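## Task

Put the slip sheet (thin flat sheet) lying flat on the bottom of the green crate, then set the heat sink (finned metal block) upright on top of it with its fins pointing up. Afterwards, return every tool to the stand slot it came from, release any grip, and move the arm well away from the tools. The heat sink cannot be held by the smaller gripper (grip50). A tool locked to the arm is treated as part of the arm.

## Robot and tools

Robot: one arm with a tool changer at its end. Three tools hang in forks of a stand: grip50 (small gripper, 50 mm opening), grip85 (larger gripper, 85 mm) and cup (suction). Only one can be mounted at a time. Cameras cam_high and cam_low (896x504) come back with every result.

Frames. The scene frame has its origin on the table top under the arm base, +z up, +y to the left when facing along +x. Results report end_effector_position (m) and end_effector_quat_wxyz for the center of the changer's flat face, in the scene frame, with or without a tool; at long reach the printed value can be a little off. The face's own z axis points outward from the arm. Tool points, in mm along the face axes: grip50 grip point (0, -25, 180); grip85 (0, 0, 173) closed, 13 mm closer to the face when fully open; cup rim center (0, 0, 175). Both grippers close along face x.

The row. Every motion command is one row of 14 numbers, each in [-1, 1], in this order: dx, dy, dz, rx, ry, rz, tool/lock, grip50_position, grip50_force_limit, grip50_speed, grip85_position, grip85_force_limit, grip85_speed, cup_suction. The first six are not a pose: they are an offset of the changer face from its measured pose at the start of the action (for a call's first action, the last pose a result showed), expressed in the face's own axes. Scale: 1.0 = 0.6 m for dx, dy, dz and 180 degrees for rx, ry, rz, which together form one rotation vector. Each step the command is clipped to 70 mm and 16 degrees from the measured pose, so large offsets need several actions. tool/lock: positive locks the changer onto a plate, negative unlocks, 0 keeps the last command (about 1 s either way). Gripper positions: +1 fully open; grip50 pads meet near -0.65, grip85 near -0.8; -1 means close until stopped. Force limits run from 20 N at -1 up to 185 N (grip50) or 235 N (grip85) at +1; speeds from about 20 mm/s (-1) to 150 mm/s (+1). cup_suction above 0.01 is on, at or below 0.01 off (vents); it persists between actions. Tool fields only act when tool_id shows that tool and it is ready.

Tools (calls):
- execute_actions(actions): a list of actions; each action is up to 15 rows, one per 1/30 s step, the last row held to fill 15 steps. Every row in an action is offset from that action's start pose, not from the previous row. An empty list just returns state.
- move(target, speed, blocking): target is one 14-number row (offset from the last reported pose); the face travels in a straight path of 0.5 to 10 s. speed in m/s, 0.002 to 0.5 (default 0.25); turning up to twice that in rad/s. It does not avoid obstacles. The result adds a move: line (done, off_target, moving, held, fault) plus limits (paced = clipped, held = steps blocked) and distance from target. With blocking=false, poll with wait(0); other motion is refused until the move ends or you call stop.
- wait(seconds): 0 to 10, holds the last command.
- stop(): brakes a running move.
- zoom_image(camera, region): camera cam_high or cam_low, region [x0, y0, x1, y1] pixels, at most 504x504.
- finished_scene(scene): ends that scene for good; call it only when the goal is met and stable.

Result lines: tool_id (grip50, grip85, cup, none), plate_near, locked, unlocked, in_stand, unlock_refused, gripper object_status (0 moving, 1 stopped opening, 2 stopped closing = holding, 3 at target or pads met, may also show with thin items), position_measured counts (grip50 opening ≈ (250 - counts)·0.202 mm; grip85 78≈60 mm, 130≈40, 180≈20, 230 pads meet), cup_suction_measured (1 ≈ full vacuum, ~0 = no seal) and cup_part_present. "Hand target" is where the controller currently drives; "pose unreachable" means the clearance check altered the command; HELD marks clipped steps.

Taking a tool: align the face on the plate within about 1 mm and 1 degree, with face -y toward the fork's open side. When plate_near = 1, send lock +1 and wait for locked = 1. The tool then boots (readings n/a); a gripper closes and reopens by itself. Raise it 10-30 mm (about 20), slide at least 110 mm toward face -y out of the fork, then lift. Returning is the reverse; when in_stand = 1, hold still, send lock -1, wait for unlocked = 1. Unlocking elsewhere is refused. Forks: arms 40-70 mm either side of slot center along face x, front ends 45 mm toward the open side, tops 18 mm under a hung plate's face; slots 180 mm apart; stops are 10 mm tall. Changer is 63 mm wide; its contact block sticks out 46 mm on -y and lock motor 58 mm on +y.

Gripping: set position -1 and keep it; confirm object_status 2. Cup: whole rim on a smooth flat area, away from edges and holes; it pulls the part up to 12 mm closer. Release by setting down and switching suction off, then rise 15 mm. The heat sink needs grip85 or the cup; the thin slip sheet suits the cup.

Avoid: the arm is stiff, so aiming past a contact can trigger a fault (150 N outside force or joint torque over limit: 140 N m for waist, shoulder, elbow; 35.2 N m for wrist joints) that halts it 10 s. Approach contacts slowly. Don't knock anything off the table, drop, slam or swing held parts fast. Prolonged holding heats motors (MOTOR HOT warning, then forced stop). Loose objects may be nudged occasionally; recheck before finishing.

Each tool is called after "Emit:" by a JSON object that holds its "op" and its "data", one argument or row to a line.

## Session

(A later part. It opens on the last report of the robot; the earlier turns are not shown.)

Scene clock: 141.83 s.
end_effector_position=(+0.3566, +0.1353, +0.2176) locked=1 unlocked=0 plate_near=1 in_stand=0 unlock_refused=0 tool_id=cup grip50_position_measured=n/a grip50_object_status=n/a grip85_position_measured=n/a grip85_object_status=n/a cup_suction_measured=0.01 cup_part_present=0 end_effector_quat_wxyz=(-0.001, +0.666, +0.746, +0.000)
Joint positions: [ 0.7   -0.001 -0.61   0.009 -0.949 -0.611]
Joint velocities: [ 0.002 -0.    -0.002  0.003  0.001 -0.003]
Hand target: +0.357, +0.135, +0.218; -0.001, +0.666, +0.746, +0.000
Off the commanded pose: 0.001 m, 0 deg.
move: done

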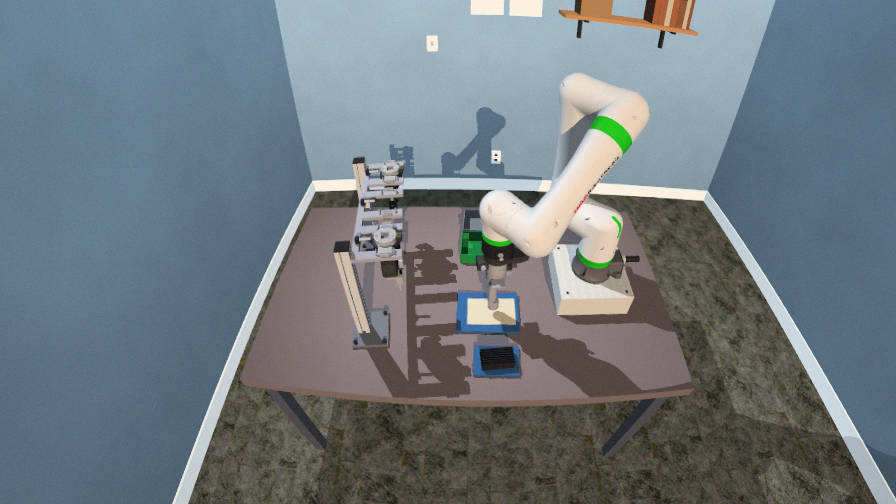

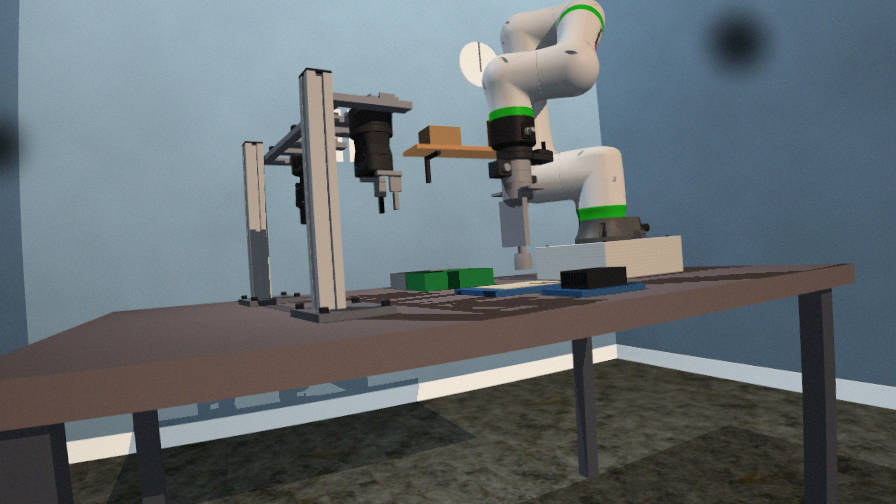

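Emit:
{"op": "move", "data": {
  "target": [-0.0072, 0.0087, 0.05, 0, 0, 0, 0, 1, 0, 0, 1, 0, 0, 1],
  "speed": 0.08
}}

Emit:
{"op": "zoom_image", "data": {
  "camera": "cam_low",
  "region": [440, 230, 580, 310]
}}

Scene clock: 147.20 s.
end_effector_position=(+0.3622, +0.1316, +0.1876) locked=1 unlocked=0 plate_near=1 in_stand=0 unlock_refused=0 tool_id=cup grip50_position_measured=n/a grip50_object_status=n/a grip85_position_measured=n/a grip85_object_status=n/a cup_suction_measured=0.73 cup_part_present=1 end_effector_quat_wxyz=(-0.001, +0.666, +0.746, +0.000)
Joint positions: [ 0.681  0.064 -0.63   0.009 -0.864 -0.593]
Joint velocities: [-0.     0.002  0.001  0.     0.001  0.001]
Hand target: +0.362, +0.132, +0.188; -0.001, +0.666, +0.746, +0.000
Off the commanded pose: 0.000 m, 0 deg.
move: done

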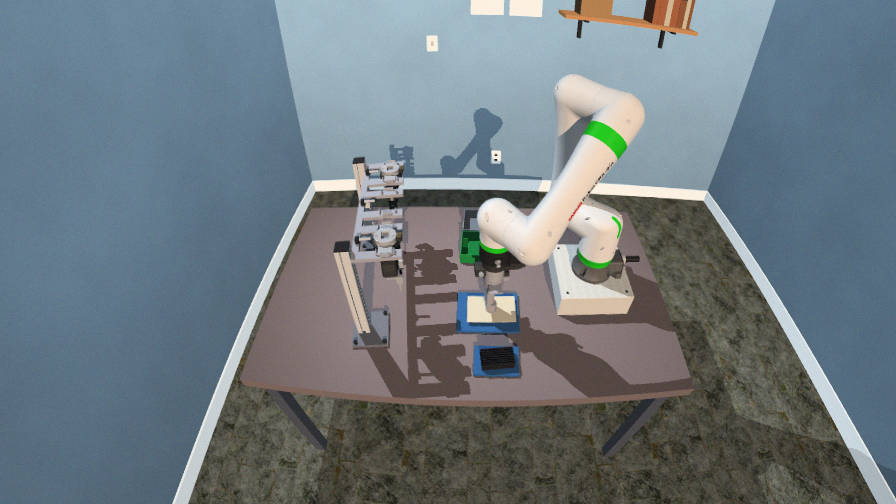

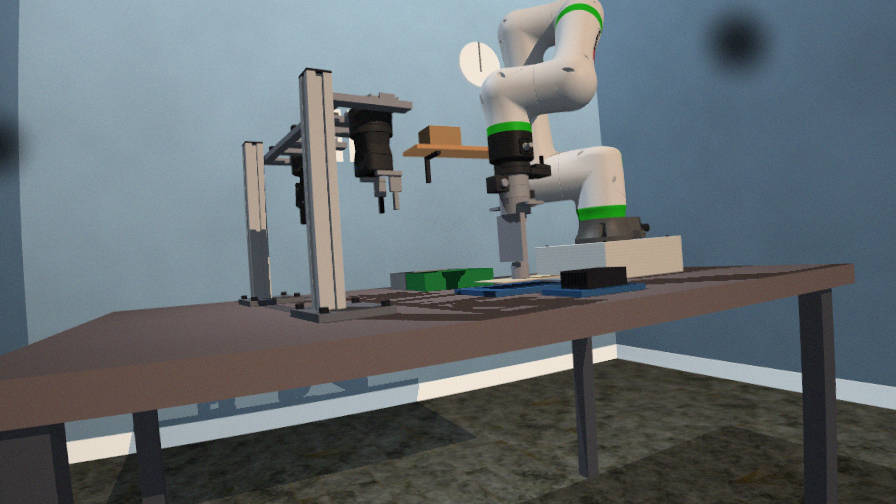

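Region (440, 230, 580, 310) of cam_low's 896x504 image, scaled by 3.600, with more detail than that image has; it fills the top 288 rows of this view, and the rest is white.

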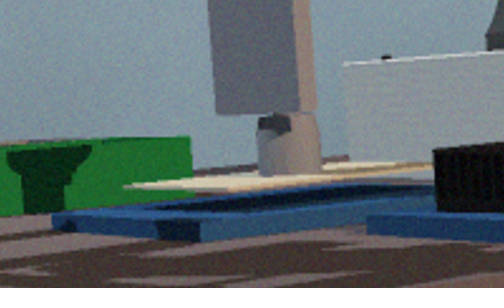

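Emit:
{"op": "zoom_image", "data": {
  "camera": "cam_high",
  "region": [445, 250, 545, 350]
}}

Region (445, 250, 545, 350) of cam_high's 896x504 image, scaled by 5.040, with more detail than that image has.

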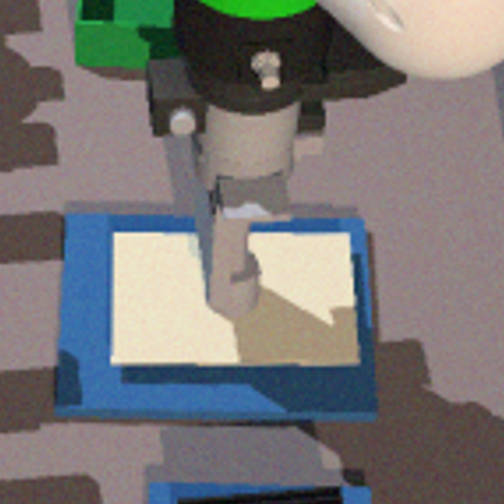

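Emit:
{"op": "move", "data": {
  "target": [-0.5052, -0.0359, -0.1007, 0, 0, 0.0136, 0, 1, 0, 0, 1, 0, 0, 1],
  "speed": 0.25
}}

Emit:
{"op": "zoom_image", "data": {
  "camera": "cam_high",
  "region": [445, 200, 535, 290]
}}

Emit:
{"op": "zoom_image", "data": {
  "camera": "cam_low",
  "region": [380, 200, 520, 300]
}}

Scene clock: 155.13 s.
end_effector_position=(+0.3742, -0.1724, +0.2481) locked=1 unlocked=0 plate_near=1 in_stand=0 unlock_refused=0 tool_id=cup grip50_position_measured=n/a grip50_object_status=n/a grip85_position_measured=n/a grip85_object_status=n/a cup_suction_measured=0.99 cup_part_present=1 end_effector_quat_wxyz=(+0.000, +0.682, +0.731, -0.000)
Joint positions: [-0.132  0.032 -0.49  -0.003 -1.034  0.185]
Joint velocities: [-0.001  0.001  0.001 -0.002 -0.     0.002]
Hand target: +0.374, -0.172, +0.248; +0.000, +0.682, +0.731, -0.000
Off the commanded pose: 0.001 m, 0 deg.
move: done

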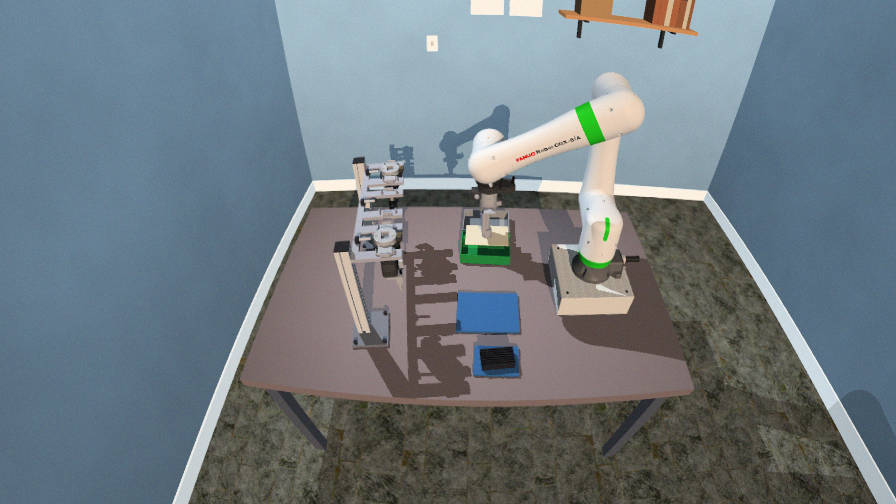

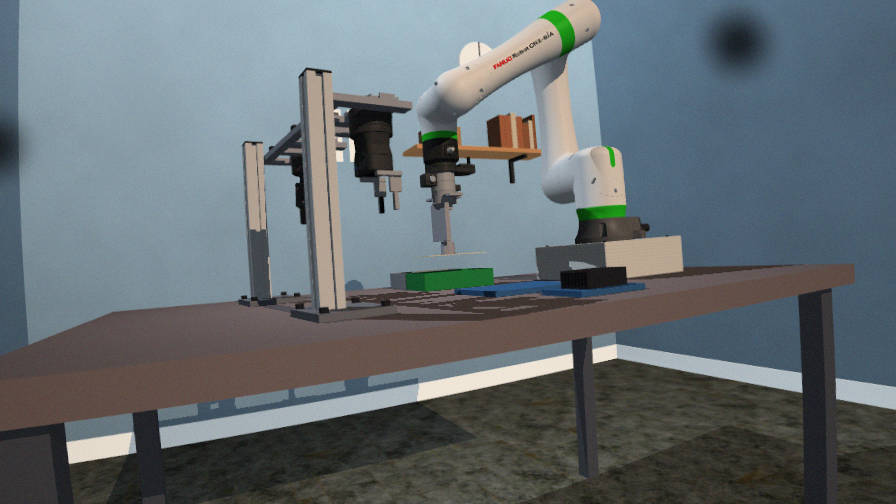

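Region (445, 200, 535, 290) of cam_high's 896x504 image, scaled by 5.600, with more detail than that image has.

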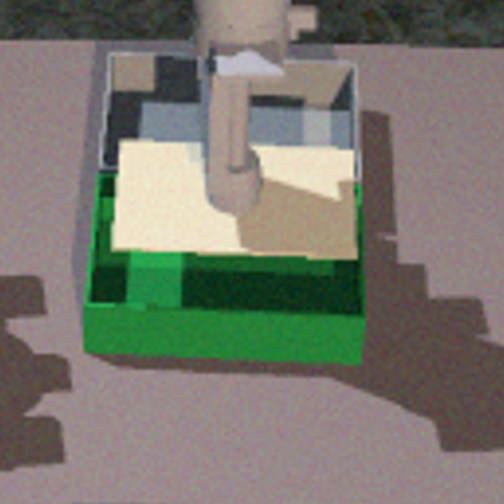

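Region (380, 200, 520, 300) of cam_low's 896x504 image, scaled by 3.600, with more detail than that image has; it fills the top 360 rows of this view, and the rest is white.

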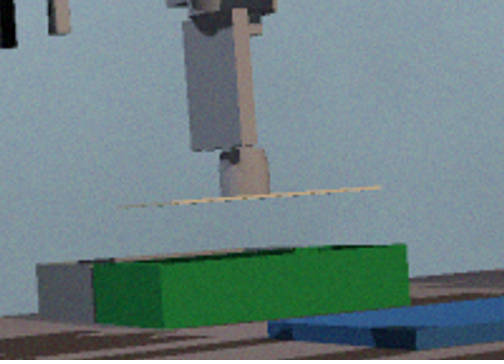

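Emit:
{"op": "move", "data": {
  "target": [-0.0047, 0.0057, 0.0602, 0, 0, 0, 0, 1, 0, 0, 1, 0, 0, 1],
  "speed": 0.12
}}

Emit:
{"op": "zoom_image", "data": {
  "camera": "cam_high",
  "region": [445, 200, 535, 290]
}}

Emit:
{"op": "zoom_image", "data": {
  "camera": "cam_low",
  "region": [380, 200, 520, 300]
}}

Scene clock: 161.17 s.
end_effector_position=(+0.3777, -0.1750, +0.2120) locked=1 unlocked=0 plate_near=1 in_stand=0 unlock_refused=0 tool_id=cup grip50_position_measured=n/a grip50_object_status=n/a grip85_position_measured=n/a grip85_object_status=n/a cup_suction_measured=0.99 cup_part_present=1 end_effector_quat_wxyz=(+0.000, +0.682, +0.731, -0.000)
Joint positions: [-0.137  0.098 -0.518 -0.004 -0.939  0.191]
Joint velocities: [ 0.001  0.002 -0.     0.     0.001  0.   ]
Hand target: +0.378, -0.175, +0.212; +0.000, +0.682, +0.731, -0.000
Off the commanded pose: 0.000 m, 0 deg.
move: done

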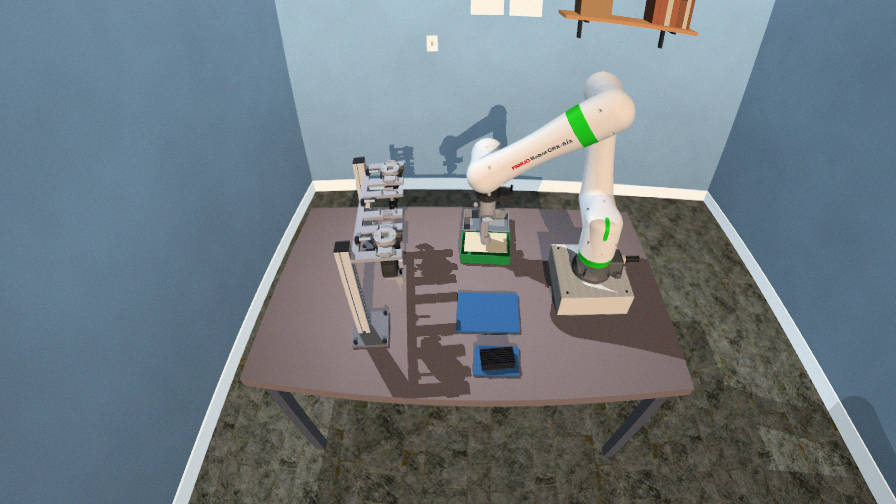

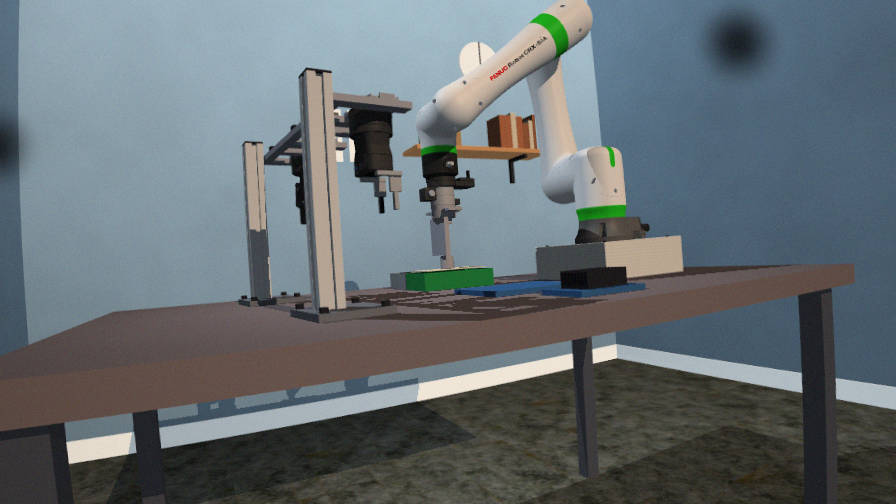

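Region (445, 200, 535, 290) of cam_high's 896x504 image, scaled by 5.600, with more detail than that image has.

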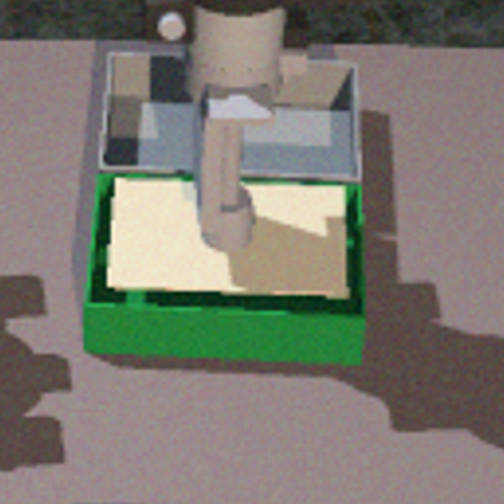

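Region (380, 200, 520, 300) of cam_low's 896x504 image, scaled by 3.600, with more detail than that image has; it fills the top 360 rows of this view, and the rest is white.

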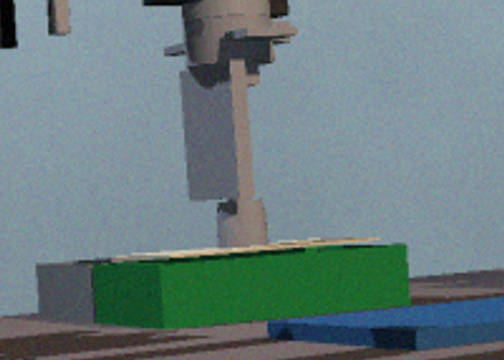

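Emit:
{"op": "move", "data": {
  "target": [0, 0, 0.0642, 0, 0, 0, 0, 1, 0, 0, 1, 0, 0, 1],
  "speed": 0.1
}}

Emit:
{"op": "execute_actions", "data": {
  "actions": [
    [[0,0,0.0017,0,0,0,0,1,0,0,1,0,0,1]],
    [[0,0,0.0017,0,0,0,0,1,0,0,1,0,0,1]]
  ]
}}

Emit:
{"op": "zoom_image", "data": {
  "camera": "cam_high",
  "region": [445, 200, 535, 290]
}}

Scene clock: 163.83 s.
end_effector_position=(+0.3776, -0.1750, +0.1735) locked=1 unlocked=0 plate_near=1 in_stand=0 unlock_refused=0 tool_id=cup grip50_position_measured=n/a grip50_object_status=n/a grip85_position_measured=n/a grip85_object_status=n/a cup_suction_measured=0.99 cup_part_present=1 end_effector_quat_wxyz=(+0.000, +0.682, +0.731, -0.000)
Joint positions: [-0.137  0.167 -0.553 -0.004 -0.836  0.191]
Joint velocities: [ 0.     0.002 -0.    -0.002  0.002  0.   ]
Hand target: +0.378, -0.175, +0.174; +0.000, +0.682, +0.731, -0.000
Off the commanded pose: 0.000 m, 0 deg.
move: done

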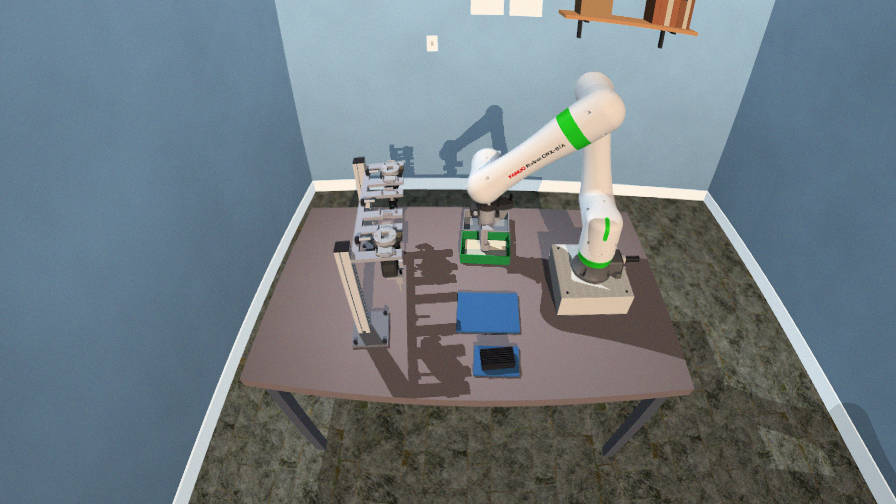

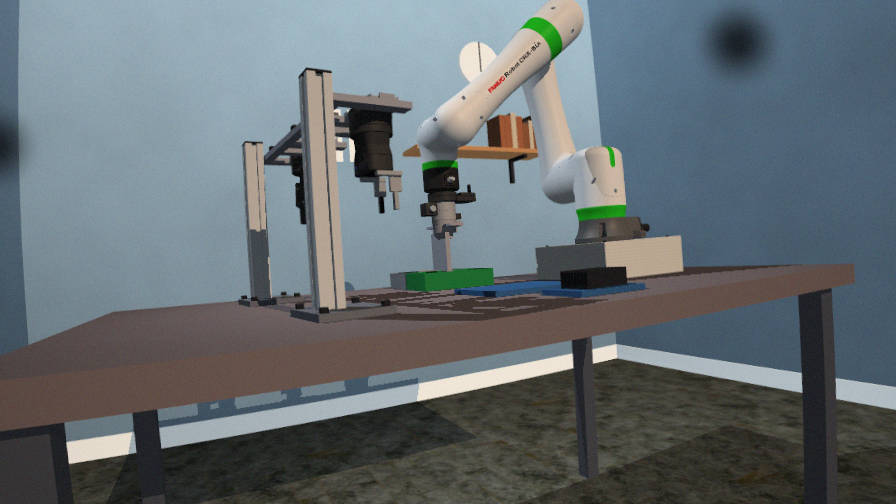

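Scene clock: 164.83 s.
end_effector_position=(+0.3776, -0.1750, +0.1715) locked=1 unlocked=0 plate_near=1 in_stand=0 unlock_refused=0 tool_id=cup grip50_position_measured=n/a grip50_object_status=n/a grip85_position_measured=n/a grip85_object_status=n/a cup_suction_measured=0.99 cup_part_present=1 end_effector_quat_wxyz=(+0.000, +0.682, +0.731, -0.000)
Joint positions: [-0.137  0.171 -0.554 -0.004 -0.831  0.191]
Joint velocities: [ 0.001 -0.    -0.     0.    -0.001 -0.   ]
Hand target: +0.378, -0.175, +0.172; +0.000, +0.682, +0.731, -0.000
Off the commanded pose: 0.000 m, 0 deg.
Step readings (end_effector_position; steps 1 to 15: 1st action; 16 to 30: 2nd action):
0: (+0.3776, -0.1750, +0.1735)
1: (+0.3776, -0.1750, +0.1735)
2: (+0.3776, -0.1750, +0.1732)
4: (+0.3776, -0.1750, +0.1727)
8: (+0.3776, -0.1750, +0.1725)
15: (+0.3776, -0.1750, +0.1725)
16: (+0.3776, -0.1750, +0.1725)
17: (+0.3776, -0.1750, +0.1721)
19: (+0.3776, -0.1750, +0.1717)
23: (+0.3776, -0.1750, +0.1715)
30: end_effector_position above

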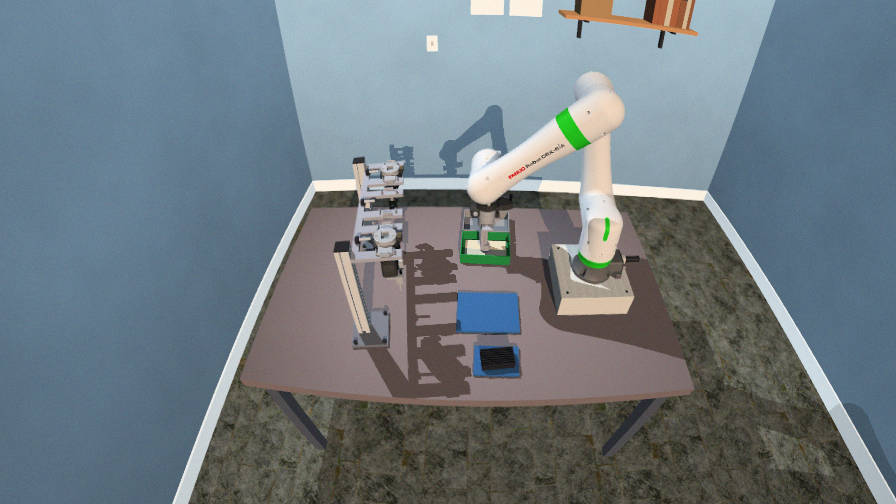

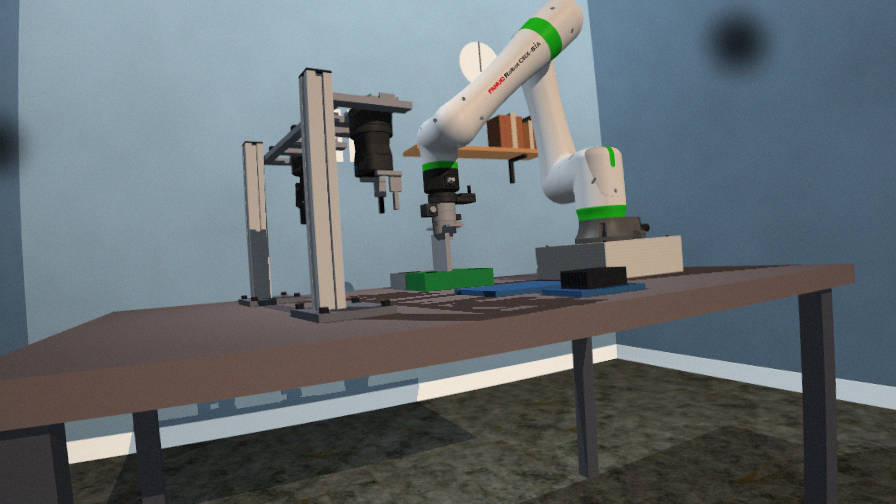

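Region (445, 200, 535, 290) of cam_high's 896x504 image, scaled by 5.600, with more detail than that image has.

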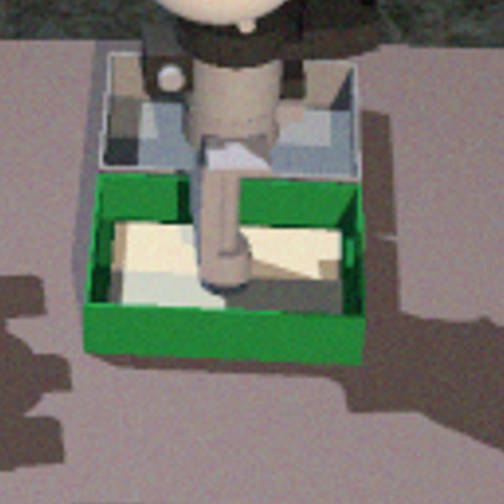

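Emit:
{"op": "execute_actions", "data": {
  "actions": [
    [[0,0,0.0017,0,0,0,0,1,0,0,1,0,0,1]],
    [[0,0,0.0013,0,0,0,0,1,0,0,1,0,0,1]]
  ]
}}

Scene clock: 166.80 s.
end_effector_position=(+0.3776, -0.1750, +0.1697) locked=1 unlocked=0 plate_near=1 in_stand=0 unlock_refused=0 tool_id=cup grip50_position_measured=n/a grip50_object_status=n/a grip85_position_measured=n/a grip85_object_status=n/a cup_suction_measured=0.99 cup_part_present=1 end_effector_quat_wxyz=(+0.000, +0.682, +0.731, -0.000)
Joint positions: [-0.137  0.174 -0.556 -0.004 -0.826  0.191]
Joint velocities: [ 0.     0.     0.    -0.    -0.002  0.   ]
Hand target: +0.378, -0.175, +0.170; +0.000, +0.682, +0.731, -0.000
Off the commanded pose: 0.000 m, 0 deg.
Step readings (end_effector_position; steps 1 to 15: 1st action; 16 to 30: 2nd action):
0: (+0.3776, -0.1750, +0.1715)
1: (+0.3776, -0.1750, +0.1715)
2: (+0.3776, -0.1750, +0.1711)
4: (+0.3776, -0.1750, +0.1706)
8: (+0.3776, -0.1750, +0.1705)
15: (+0.3776, -0.1750, +0.1705)
16: (+0.3776, -0.1750, +0.1705)
17: (+0.3776, -0.1750, +0.1702)
19: (+0.3776, -0.1750, +0.1698)
23: (+0.3776, -0.1750, +0.1697)
30: end_effector_position above

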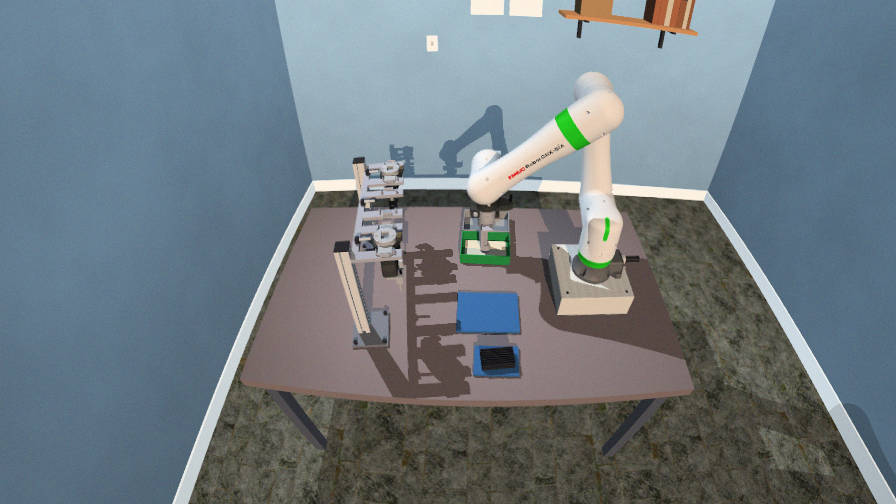

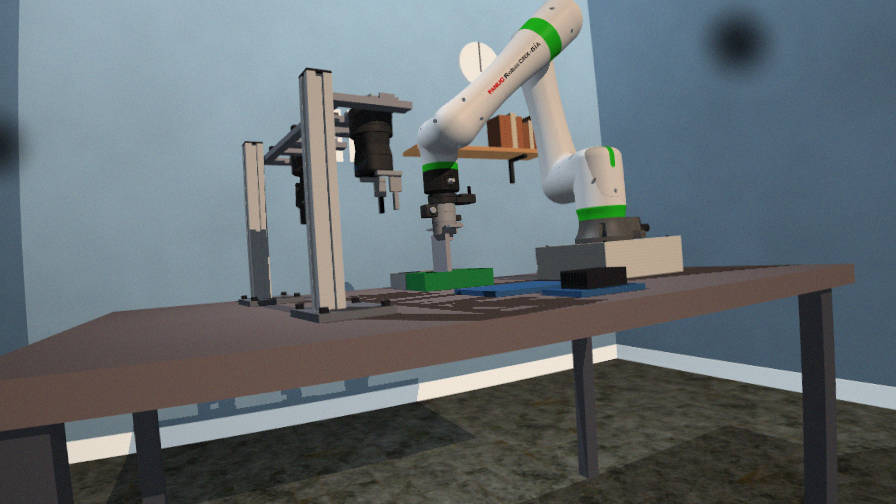

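Emit:
{"op": "execute_actions", "data": {
  "actions": [
    [[0,0,0.001,0,0,0,0,1,0,0,1,0,0,1],[0,0,0.001,0,0,0,0,1,0,0,1,0,0,1],[0,0,0.001,0,0,0,0,1,0,0,1,0,0,1],[0,0,0.001,0,0,0,0,1,0,0,1,0,0,1],[0,0,0.001,0,0,0,0,1,0,0,1,0,0,1],[0,0,0.001,0,0,0,0,1,0,0,1,0,0,0]]
  ]
}}

Emit:
{"op": "zoom_image", "data": {
  "camera": "cam_high",
  "region": [445, 200, 535, 290]
}}

Scene clock: 169.07 s.
end_effector_position=(+0.3776, -0.1750, +0.1691) locked=1 unlocked=0 plate_near=1 in_stand=0 unlock_refused=0 tool_id=cup grip50_position_measured=n/a grip50_object_status=n/a grip85_position_measured=n/a grip85_object_status=n/a cup_suction_measured=0.01 cup_part_present=0 end_effector_quat_wxyz=(+0.000, +0.682, +0.731, -0.000)
Joint positions: [-0.137  0.175 -0.556 -0.004 -0.824  0.191]
Joint velocities: [ 0.    -0.    -0.001 -0.    -0.001  0.   ]
Hand target: +0.378, -0.175, +0.169; +0.000, +0.682, +0.731, -0.000
Off the commanded pose: 0.000 m, 0 deg.
Step readings (end_effector_position):
0: (+0.3776, -0.1750, +0.1697)
1: (+0.3776, -0.1750, +0.1697)
2: (+0.3776, -0.1750, +0.1695)
4: (+0.3776, -0.1750, +0.1692)
8: (+0.3776, -0.1750, +0.1691)
15: end_effector_position above

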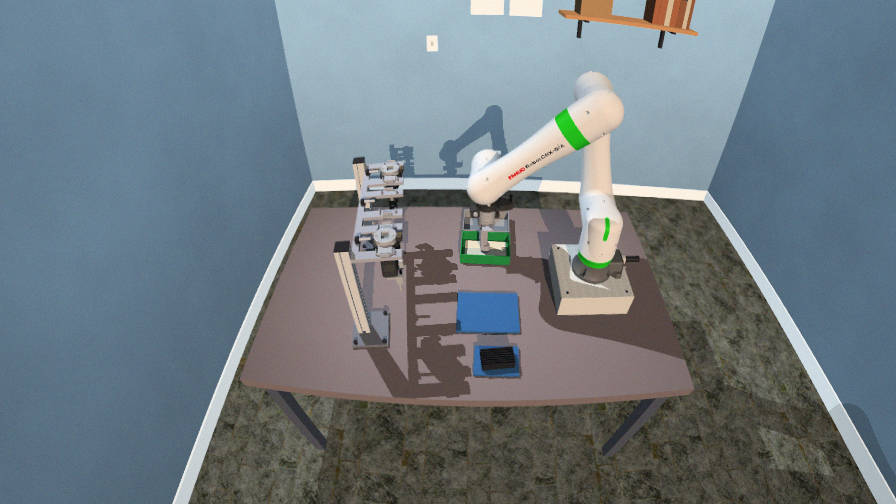

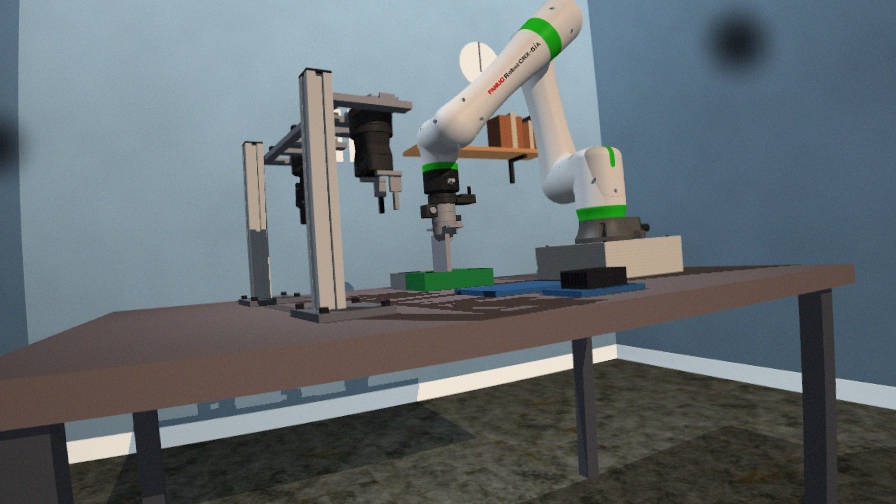

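Region (445, 200, 535, 290) of cam_high's 896x504 image, scaled by 5.600, with more detail than that image has.

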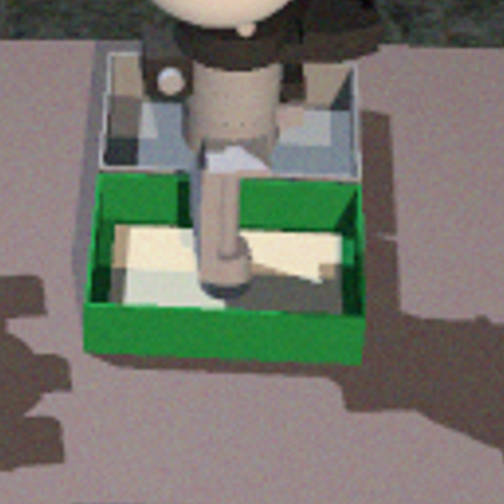

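Emit:
{"op": "move", "data": {
  "target": [0, 0, -0.0333, 0, 0, 0, 0, 1, 0, 0, 1, 0, 0, 0],
  "speed": 0.1
}}

Scene clock: 177.00 s.
end_effector_position=(+0.3776, -0.1750, +0.1891) locked=1 unlocked=0 plate_near=1 in_stand=0 unlock_refused=0 tool_id=cup grip50_position_measured=n/a grip50_object_status=n/a grip85_position_measured=n/a grip85_object_status=n/a cup_suction_measured=0.01 cup_part_present=0 end_effector_quat_wxyz=(+0.000, +0.682, +0.731, -0.000)
Joint positions: [-0.137  0.138 -0.54  -0.004 -0.878  0.191]
Joint velocities: [-0.    -0.001 -0.    -0.001  0.    -0.   ]
Hand target: +0.378, -0.175, +0.189; +0.000, +0.682, +0.731, -0.000
Off the commanded pose: 0.000 m, 0 deg.
move: done

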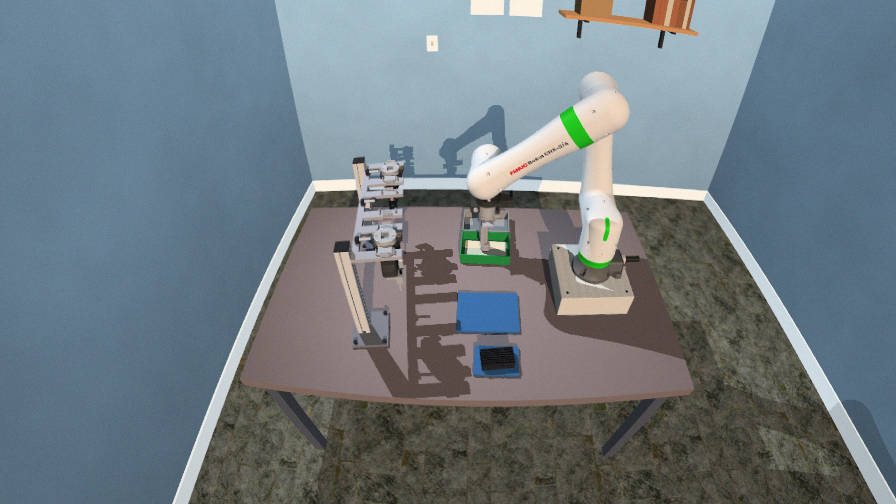

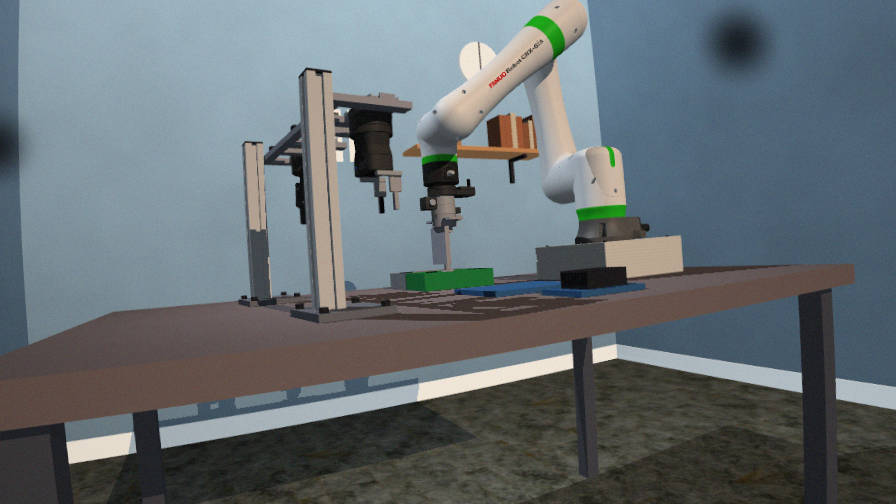

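Emit:
{"op": "move", "data": {
  "target": [0.20825, 0.33353, -0.3210, 0, 0, -0.01683, 0, 1, 0, 0, 1, 0, 0, 0],
  "speed": 0.35
}}

Scene clock: 179.93 s.
end_effector_position=(+0.5694, -0.0365, +0.3811) locked=1 unlocked=0 plate_near=1 in_stand=0 unlock_refused=0 tool_id=cup grip50_position_measured=n/a grip50_object_status=n/a grip85_position_measured=n/a grip85_object_status=n/a cup_suction_measured=0.01 cup_part_present=0 end_effector_quat_wxyz=(+0.000, +0.663, +0.749, -0.000)
Joint positions: [ 0.148  0.302  0.161  0.001 -1.415 -0.044]
Joint velocities: [-0.004  0.001  0.003 -0.001 -0.     0.001]
Hand target: +0.569, -0.037, +0.381; +0.000, +0.663, +0.749, -0.000
Off the commanded pose: 0.001 m, 0 deg.
move: done

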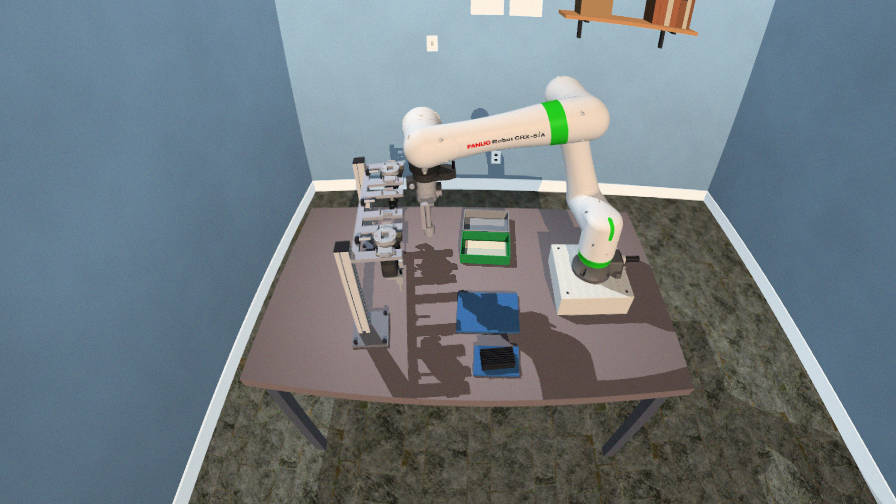

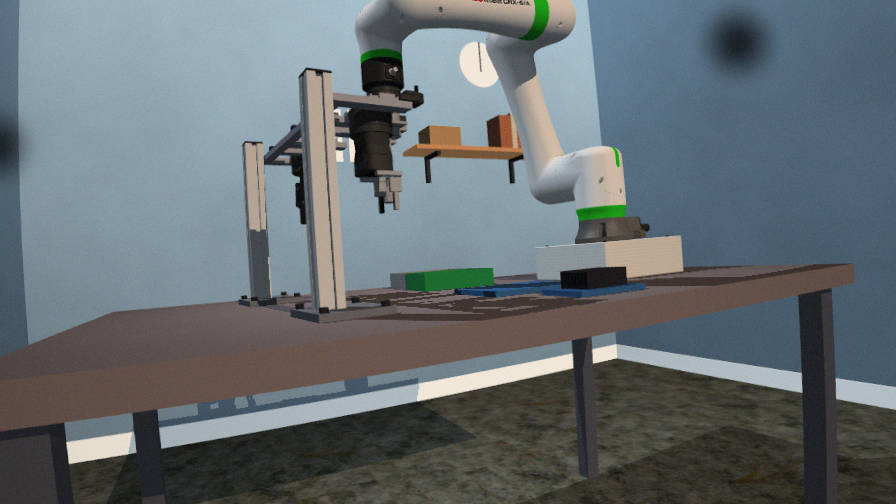

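Emit:
{"op": "move", "data": {
  "target": [-0.00145, 0.19862, 0.0018, 0, 0, 0, 0, 1, 0, 0, 1, 0, 0, 0],
  "speed": 0.2
}}

Emit:
{"op": "zoom_image", "data": {
  "camera": "cam_high",
  "region": [368, 178, 408, 218]
}}

Scene clock: 182.17 s.
end_effector_position=(+0.6878, -0.0231, +0.3798) locked=1 unlocked=0 plate_near=1 in_stand=0 unlock_refused=0 tool_id=cup grip50_position_measured=n/a grip50_object_status=n/a grip85_position_measured=n/a grip85_object_status=n/a cup_suction_measured=0.01 cup_part_present=0 end_effector_quat_wxyz=(+0.000, +0.663, +0.749, -0.000)
Joint positions: [ 0.139  0.619  0.614  0.001 -1.55  -0.035]
Joint velocities: [-0.001  0.002  0.003  0.    -0.003 -0.   ]
Hand target: +0.688, -0.023, +0.380; +0.000, +0.663, +0.749, -0.000
Off the commanded pose: 0.000 m, 0 deg.
move: done

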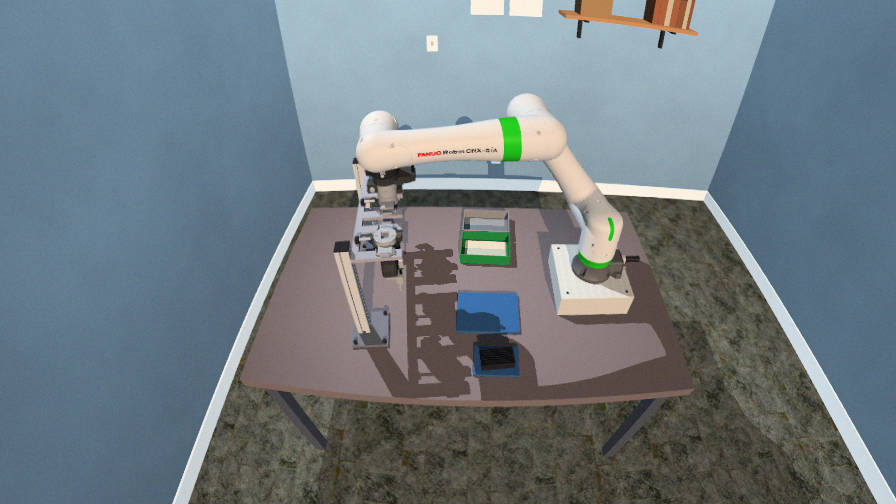

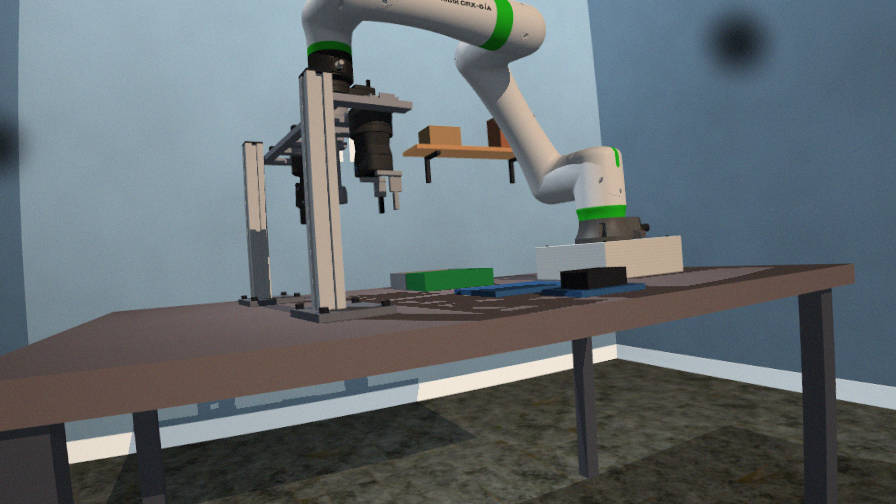

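Region (368, 178, 408, 218) of cam_high's 896x504 image, scaled by 12.600, with more detail than that image has.

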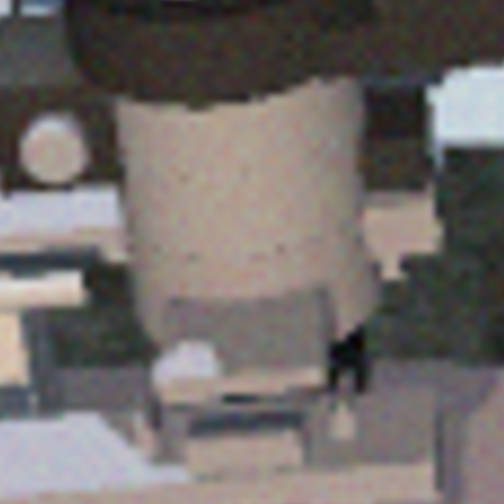

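Emit:
{"op": "execute_actions", "data": {
  "actions": [
    [[0,0,0.001,0,0,0,0,1,0,0,1,0,0,0],[0,0,0.0025,0,0,0,0,1,0,0,1,0,0,0],[0,0,0.004,0,0,0,0,1,0,0,1,0,0,0],[0,0,0.006,0,0,0,0,1,0,0,1,0,0,0],[0,0,0.008,0,0,0,0,1,0,0,1,0,0,0],[0,0,0.010,0,0,0,0,1,0,0,1,0,0,0],[0,0,0.012,0,0,0,0,1,0,0,1,0,0,0],[0,0,0.014,0,0,0,0,1,0,0,1,0,0,0],[0,0,0.016,0,0,0,0,1,0,0,1,0,0,0],[0,0,0.0175,0,0,0,0,1,0,0,1,0,0,0],[0,0,0.019,0,0,0,0,1,0,0,1,0,0,0],[0,0,0.020,0,0,0,0,1,0,0,1,0,0,0]]
  ]
}}

Emit:
{"op": "zoom_image", "data": {
  "camera": "cam_high",
  "region": [368, 178, 408, 218]
}}

Scene clock: 185.00 s.
end_effector_position=(+0.6877, -0.0231, +0.3680) locked=1 unlocked=0 plate_near=1 in_stand=0 unlock_refused=0 tool_id=cup grip50_position_measured=n/a grip50_object_status=n/a grip85_position_measured=n/a grip85_object_status=n/a cup_suction_measured=0.01 cup_part_present=0 end_effector_quat_wxyz=(+0.000, +0.663, +0.749, -0.000)
Joint positions: [ 0.139  0.62   0.588  0.001 -1.524 -0.035]
Joint velocities: [-0.002 -0.    -0.01  -0.002  0.014  0.   ]
Hand target: +0.688, -0.023, +0.368; +0.000, +0.663, +0.749, -0.000
Off the commanded pose: 0.000 m, 0 deg.
Step readings (end_effector_position):
0: (+0.6878, -0.0231, +0.3797)
1: (+0.6878, -0.0231, +0.3797)
2: (+0.6878, -0.0231, +0.3797)
4: (+0.6877, -0.0231, +0.3786)
8: (+0.6877, -0.0231, +0.3742)
15: end_effector_position above

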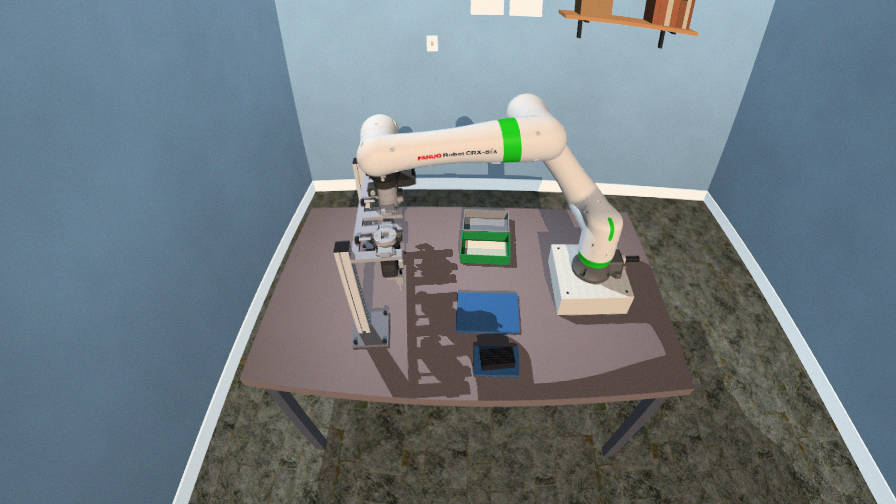

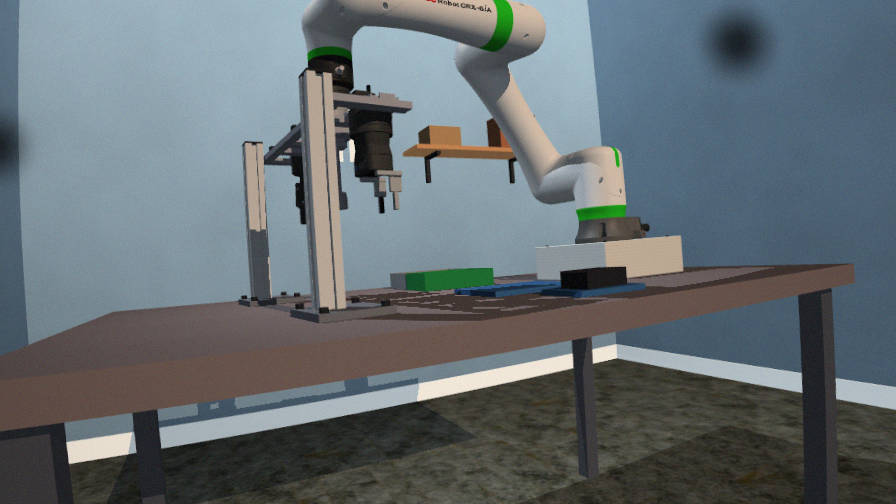

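Region (368, 178, 408, 218) of cam_high's 896x504 image, scaled by 12.600, with more detail than that image has.

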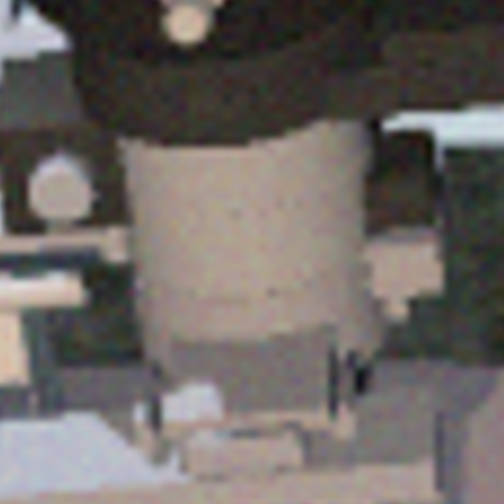

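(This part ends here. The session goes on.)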